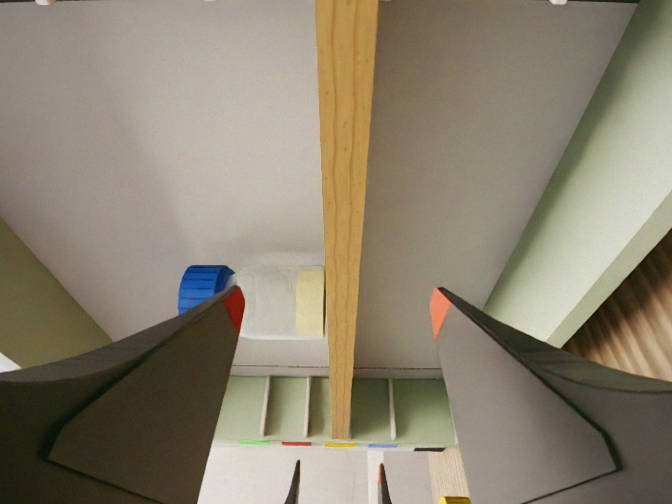

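>>> execute_actions(actions=[{"rows":[[-0.154,1.707,0.777,0.927,-0.285,-1.585,0.6,0.482,1.513,0.53,0.975,0.588,1.585,0.6],[-0.147,1.724,0.798,0.924,-0.276,-1.585,0.6,0.481,1.526,0.552,0.974,0.584,1.585,0.6],[-0.145,1.731,0.807,0.92,-0.272,-1.585,0.6,0.477,1.533,0.559,0.973,0.578,1.585,0.6],[-0.143,1.741,0.82,0.915,-0.268,-1.585,0.6,0.471,1.543,0.569,0.972,0.57,1.585,0.6],[-0.14,1.754,0.836,0.91,-0.265,-1.585,0.6,0.463,1.556,0.582,0.971,0.561,1.585,0.6],[-0.136,1.768,0.854,0.905,-0.262,-1.585,0.6,0.455,1.57,0.596,0.97,0.552,1.585,0.6],[-0.133,1.782,0.873,0.9,-0.258,-1.585,0.6,0.446,1.585,0.611,0.969,0.543,1.585,0.6],[-0.129,1.796,0.891,0.895,-0.255,-1.585,0.6,0.438,1.599,0.626,0.967,0.535,1.585,0.6],[-0.126,1.81,0.91,0.889,-0.251,-1.585,0.6,0.43,1.613,0.641,0.966,0.527,1.585,0.6],[-0.122,1.824,0.929,0.884,-0.248,-1.585,0.6,0.422,1.627,0.656,0.964,0.519,1.585,0.6],[-0.119,1.838,0.948,0.878,-0.245,-1.585,0.6,0.414,1.641,0.671,0.963,0.511,1.585,0.6],[-0.116,1.852,0.968,0.873,-0.242,-1.585,0.6,0.406,1.655,0.686,0.961,0.503,1.585,0.6],[-0.113,1.866,0.987,0.867,-0.239,-1.585,0.6,0.398,1.669,0.702,0.959,0.496,1.585,0.6],[-0.11,1.88,1.007,0.862,-0.236,-1.585,0.6,0.391,1.683,0.717,0.957,0.489,1.585,0.6],[-0.107,1.894,1.027,0.856,-0.233,-1.585,0.55,0.384,1.697,0.733,0.955,0.482,1.585,0.55]]}])

>>> execute_actions(actions=[{"rows":[[-0.104,1.908,1.047,0.851,-0.23,-1.585,0.5,0.377,1.711,0.749,0.953,0.475,1.585,0.5],[-0.101,1.922,1.067,0.845,-0.227,-1.585,0.45,0.37,1.725,0.765,0.951,0.468,1.585,0.45],[-0.098,1.936,1.087,0.84,-0.224,-1.585,0.4,0.363,1.739,0.782,0.949,0.461,1.585,0.4],[-0.095,1.95,1.107,0.835,-0.221,-1.585,0.35,0.356,1.752,0.798,0.947,0.455,1.585,0.35],[-0.092,1.963,1.126,0.83,-0.219,-1.585,0.3,0.35,1.765,0.814,0.945,0.45,1.585,0.3],[-0.089,1.975,1.144,0.826,-0.217,-1.585,0.22,0.344,1.777,0.828,0.943,0.445,1.585,0.22],[-0.087,1.986,1.16,0.823,-0.215,-1.585,0.14,0.339,1.787,0.841,0.942,0.441,1.585,0.14],[-0.085,1.995,1.173,0.821,-0.214,-1.585,0.06,0.335,1.796,0.852,0.941,0.439,1.585,0.06],[-0.084,2.001,1.182,0.82,-0.213,-1.585,-0.02,0.332,1.802,0.859,0.94,0.437,1.585,-0.02],[-0.083,2.005,1.188,0.819,-0.213,-1.585,-0.1,0.33,1.806,0.864,0.94,0.437,1.585,-0.1],[-0.083,2.005,1.188,0.819,-0.213,-1.585,-0.18,0.33,1.806,0.864,0.94,0.437,1.585,-0.18],[-0.083,2.005,1.188,0.819,-0.213,-1.585,-0.25,0.33,1.806,0.864,0.94,0.437,1.585,-0.25],[-0.083,2.005,1.188,0.819,-0.213,-1.585,-0.31,0.33,1.806,0.864,0.94,0.437,1.585,-0.31],[-0.083,2.005,1.188,0.819,-0.213,-1.585,-0.36,0.33,1.806,0.864,0.94,0.437,1.585,-0.36],[-0.083,2.005,1.188,0.819,-0.213,-1.585,-0.4,0.33,1.806,0.864,0.94,0.437,1.585,-0.4]]}])

>>> execute_actions(actions=[{"rows":[[-0.083,2.005,1.188,0.819,-0.213,-1.585,-0.43,0.33,1.806,0.864,0.94,0.437,1.585,-0.43],[-0.083,2.005,1.188,0.819,-0.213,-1.585,-0.46,0.33,1.806,0.864,0.94,0.437,1.585,-0.46],[-0.083,2.005,1.188,0.822,-0.213,-1.585,-0.49,0.33,1.806,0.864,0.945,0.437,1.585,-0.49],[-0.083,2.005,1.188,0.825,-0.213,-1.585,-0.515,0.33,1.806,0.864,0.95,0.437,1.585,-0.515],[-0.083,2.005,1.188,0.83,-0.213,-1.585,-0.54,0.33,1.806,0.864,0.955,0.437,1.585,-0.54],[-0.083,2.005,1.188,0.83,-0.213,-1.585,-0.56,0.33,1.806,0.864,0.955,0.437,1.585,-0.56],[-0.083,2.005,1.188,0.83,-0.213,-1.585,-0.577,0.33,1.806,0.864,0.955,0.437,1.585,-0.58],[-0.083,2.005,1.188,0.83,-0.213,-1.585,-0.592,0.33,1.806,0.864,0.955,0.437,1.585,-0.597],[-0.083,2.005,1.188,0.83,-0.213,-1.585,-0.607,0.33,1.806,0.864,0.955,0.437,1.585,-0.612],[-0.083,2.0,1.188,0.83,-0.213,-1.585,-0.622,0.33,1.8,0.864,0.955,0.437,1.585,-0.627],[-0.085,1.99,1.188,0.835,-0.216,-1.585,-0.64,0.333,1.793,0.864,0.96,0.441,1.585,-0.645],[-0.088,1.98,1.188,0.84,-0.219,-1.585,-0.64,0.337,1.786,0.864,0.965,0.445,1.585,-0.65],[-0.09,1.972,1.188,0.85,-0.221,-1.585,-0.64,0.34,1.78,0.864,0.975,0.448,1.585,-0.65],[-0.09,1.965,1.188,0.86,-0.221,-1.585,-0.64,0.34,1.775,0.864,0.985,0.448,1.585,-0.65],[-0.09,1.96,1.188,0.87,-0.221,-1.585,-0.64,0.34,1.77,0.864,0.99,0.448,1.585,-0.65]]}])

>>> execute_actions(actions=[{"steps":8}])

Scene clock: 49.03 s of 6000.00 s.
left_arm: end_effector_position=(+0.4641, +0.1287, +0.2158) grip_measured=+0.600 end_effector_quat_wxyz=(+0.498, -0.501, +0.498, -0.503) | right_arm: end_effector_position=(+0.4642, -0.1337, +0.2076) grip_measured=+0.600 end_effector_quat_wxyz=(+0.500, +0.501, +0.498, +0.501)
Joint positions: left_arm=[-0.137  1.784  0.874  0.912 -0.268 -1.578  0.07 ] | right_arm=[0.447 1.59  0.607 0.984 0.56  1.575 0.07 ]
Joint velocities: left_arm=[ 0.105  0.418  0.545 -0.095  0.139 -0.125  0.   ] | right_arm=[-0.237  0.418  0.437 -0.007 -0.183 -0.007 -0.001]
Joint torques (N m, as the arm reports them, + toward a larger angle): left_arm=[ 1.   -7.67  7.52  1.58  0.14  0.03] | right_arm=[-1.01 -5.08  8.67  1.67 -0.11 -0.07]
Steps of this call (steps 1 to 30: the robot went on to your last target; steps 31 to 40: nothing new was sent; steps 41 to 50: the first 10 steps of this action). Readings (joint positions):
41: left_arm=[-0.155 1.711 0.775 0.936 -0.288 -1.578] | right_arm=[0.492 1.513 0.528 0.989 0.601 1.575]
42: left_arm=[-0.155 1.711 0.775 0.935 -0.288 -1.578] | right_arm=[0.492 1.513 0.528 0.989 0.600 1.575]
44: left_arm=[-0.154 1.713 0.778 0.932 -0.285 -1.578] | right_arm=[0.490 1.516 0.531 0.989 0.595 1.575]
48: left_arm=[-0.144 1.755 0.836 0.920 -0.274 -1.578] | right_arm=[0.464 1.561 0.577 0.987 0.574 1.575]
50: the state above

Scene clock: 49.53 s of 6000.00 s.
left_arm: end_effector_position=(+0.5277, +0.1308, +0.2170) grip_measured=-0.059 end_effector_quat_wxyz=(+0.500, -0.501, +0.495, -0.503) | right_arm: end_effector_position=(+0.5283, -0.1357, +0.2068) grip_measured=-0.059 end_effector_quat_wxyz=(+0.501, +0.502, +0.496, +0.500)
Joint positions: left_arm=[-0.092  1.982  1.15   0.84  -0.227 -1.578  0.041] | right_arm=[0.345 1.785 0.829 0.959 0.463 1.575 0.041]
Joint velocities: left_arm=[ 0.037  0.203  0.281 -0.095 -0.007  0.022 -0.073] | right_arm=[-0.09   0.198  0.232 -0.051 -0.051 -0.022 -0.073]
Joint torques (N m, as the arm reports them, + toward a larger angle): left_arm=[  1.03 -10.21   7.87   1.63   0.12   0.04] | right_arm=[-0.69 -7.07  8.64  1.7  -0.07 -0.03]
Steps of this call (steps 1 to 5: the last 5 steps of your previous action; steps 6 to 15: the first 10 steps of this action). Readings (joint positions):
6: left_arm=[-0.117 1.870 0.989 0.881 -0.251 -1.578] | right_arm=[0.400 1.675 0.699 0.975 0.517 1.575]
7: left_arm=[-0.114 1.884 1.009 0.876 -0.248 -1.578] | right_arm=[0.392 1.689 0.715 0.973 0.510 1.575]
9: left_arm=[-0.108 1.912 1.050 0.865 -0.242 -1.578] | right_arm=[0.379 1.717 0.747 0.970 0.495 1.575]
13: left_arm=[-0.096 1.964 1.124 0.846 -0.231 -1.578] | right_arm=[0.353 1.767 0.808 0.962 0.471 1.575]
15: the state above

Scene clock: 50.03 s of 6000.00 s.
left_arm: end_effector_position=(+0.5305, +0.1306, +0.2145) grip_measured=-0.595 end_effector_quat_wxyz=(+0.497, -0.502, +0.498, -0.503) | right_arm: end_effector_position=(+0.5311, -0.1347, +0.2056) grip_measured=-0.610 end_effector_quat_wxyz=(+0.499, +0.501, +0.500, +0.501)
Joint positions: left_arm=[-0.09   1.992  1.162  0.829 -0.221 -1.581  0.018] | right_arm=[0.339 1.794 0.839 0.954 0.449 1.575 0.017]
Joint velocities: left_arm=[ 0.007  0.012 -0.002  0.022  0.081 -0.022 -0.002] | right_arm=[-0.017 -0.007  0.002  0.022 -0.007  0.022 -0.   ]
Joint torques (N m, as the arm reports them, + toward a larger angle): left_arm=[  1.01 -10.5    8.21   1.67   0.12   0.07] | right_arm=[-0.79 -7.27  8.89  1.83 -0.1  -0.07]
Steps of this call (steps 1 to 5: the last 5 steps of your previous action; steps 6 to 15: the first 10 steps of this action). Readings (joint positions):
6: left_arm=[-0.090 1.992 1.162 0.830 -0.222 -1.578] | right_arm=[0.339 1.794 0.839 0.956 0.452 1.575]
7: left_arm=[-0.090 1.992 1.162 0.829 -0.222 -1.578] | right_arm=[0.339 1.794 0.839 0.956 0.451 1.575]
9: left_arm=[-0.090 1.992 1.162 0.829 -0.222 -1.578] | right_arm=[0.339 1.794 0.839 0.956 0.450 1.575]
13: left_arm=[-0.090 1.992 1.162 0.829 -0.221 -1.578] | right_arm=[0.339 1.794 0.839 0.955 0.449 1.575]
15: the state above

Scene clock: 50.30 s of 6000.00 s.
left_arm: end_effector_position=(+0.5305, +0.1306, +0.2153) grip_measured=-0.595 end_effector_quat_wxyz=(+0.498, -0.502, +0.497, -0.504) | right_arm: end_effector_position=(+0.5311, -0.1347, +0.2057) grip_measured=-0.610 end_effector_quat_wxyz=(+0.499, +0.501, +0.499, +0.501)
Joint positions: left_arm=[-0.09   1.992  1.162  0.833 -0.221 -1.581  0.018] | right_arm=[0.339 1.794 0.839 0.954 0.449 1.575 0.017]
Joint velocities: left_arm=[ 0.012  0.007 -0.002  0.022 -0.022  0.095 -0.   ] | right_arm=[-0.007  0.002 -0.012 -0.095 -0.022 -0.051 -0.   ]
Joint torques (N m, as the arm reports them, + toward a larger angle): left_arm=[  0.44 -13.69   8.17   2.04   0.03   0.08] | right_arm=[ 0.08 -9.48  9.    2.21  0.03 -0.05]
Kept back: nothing.
Steps of this call (steps 1 to 5: the last 5 steps of your previous action; steps 6 to 8: the robot went on to your last target). Readings (joint positions):
1: left_arm=[-0.090 1.992 1.162 0.829 -0.221 -1.581] | right_arm=[0.339 1.794 0.839 0.954 0.449 1.575]
2: left_arm=[-0.090 1.992 1.162 0.830 -0.221 -1.581] | right_arm=[0.339 1.794 0.839 0.954 0.449 1.575]
4: left_arm=[-0.090 1.992 1.162 0.831 -0.221 -1.581] | right_arm=[0.339 1.794 0.839 0.954 0.449 1.575]
8: the state above


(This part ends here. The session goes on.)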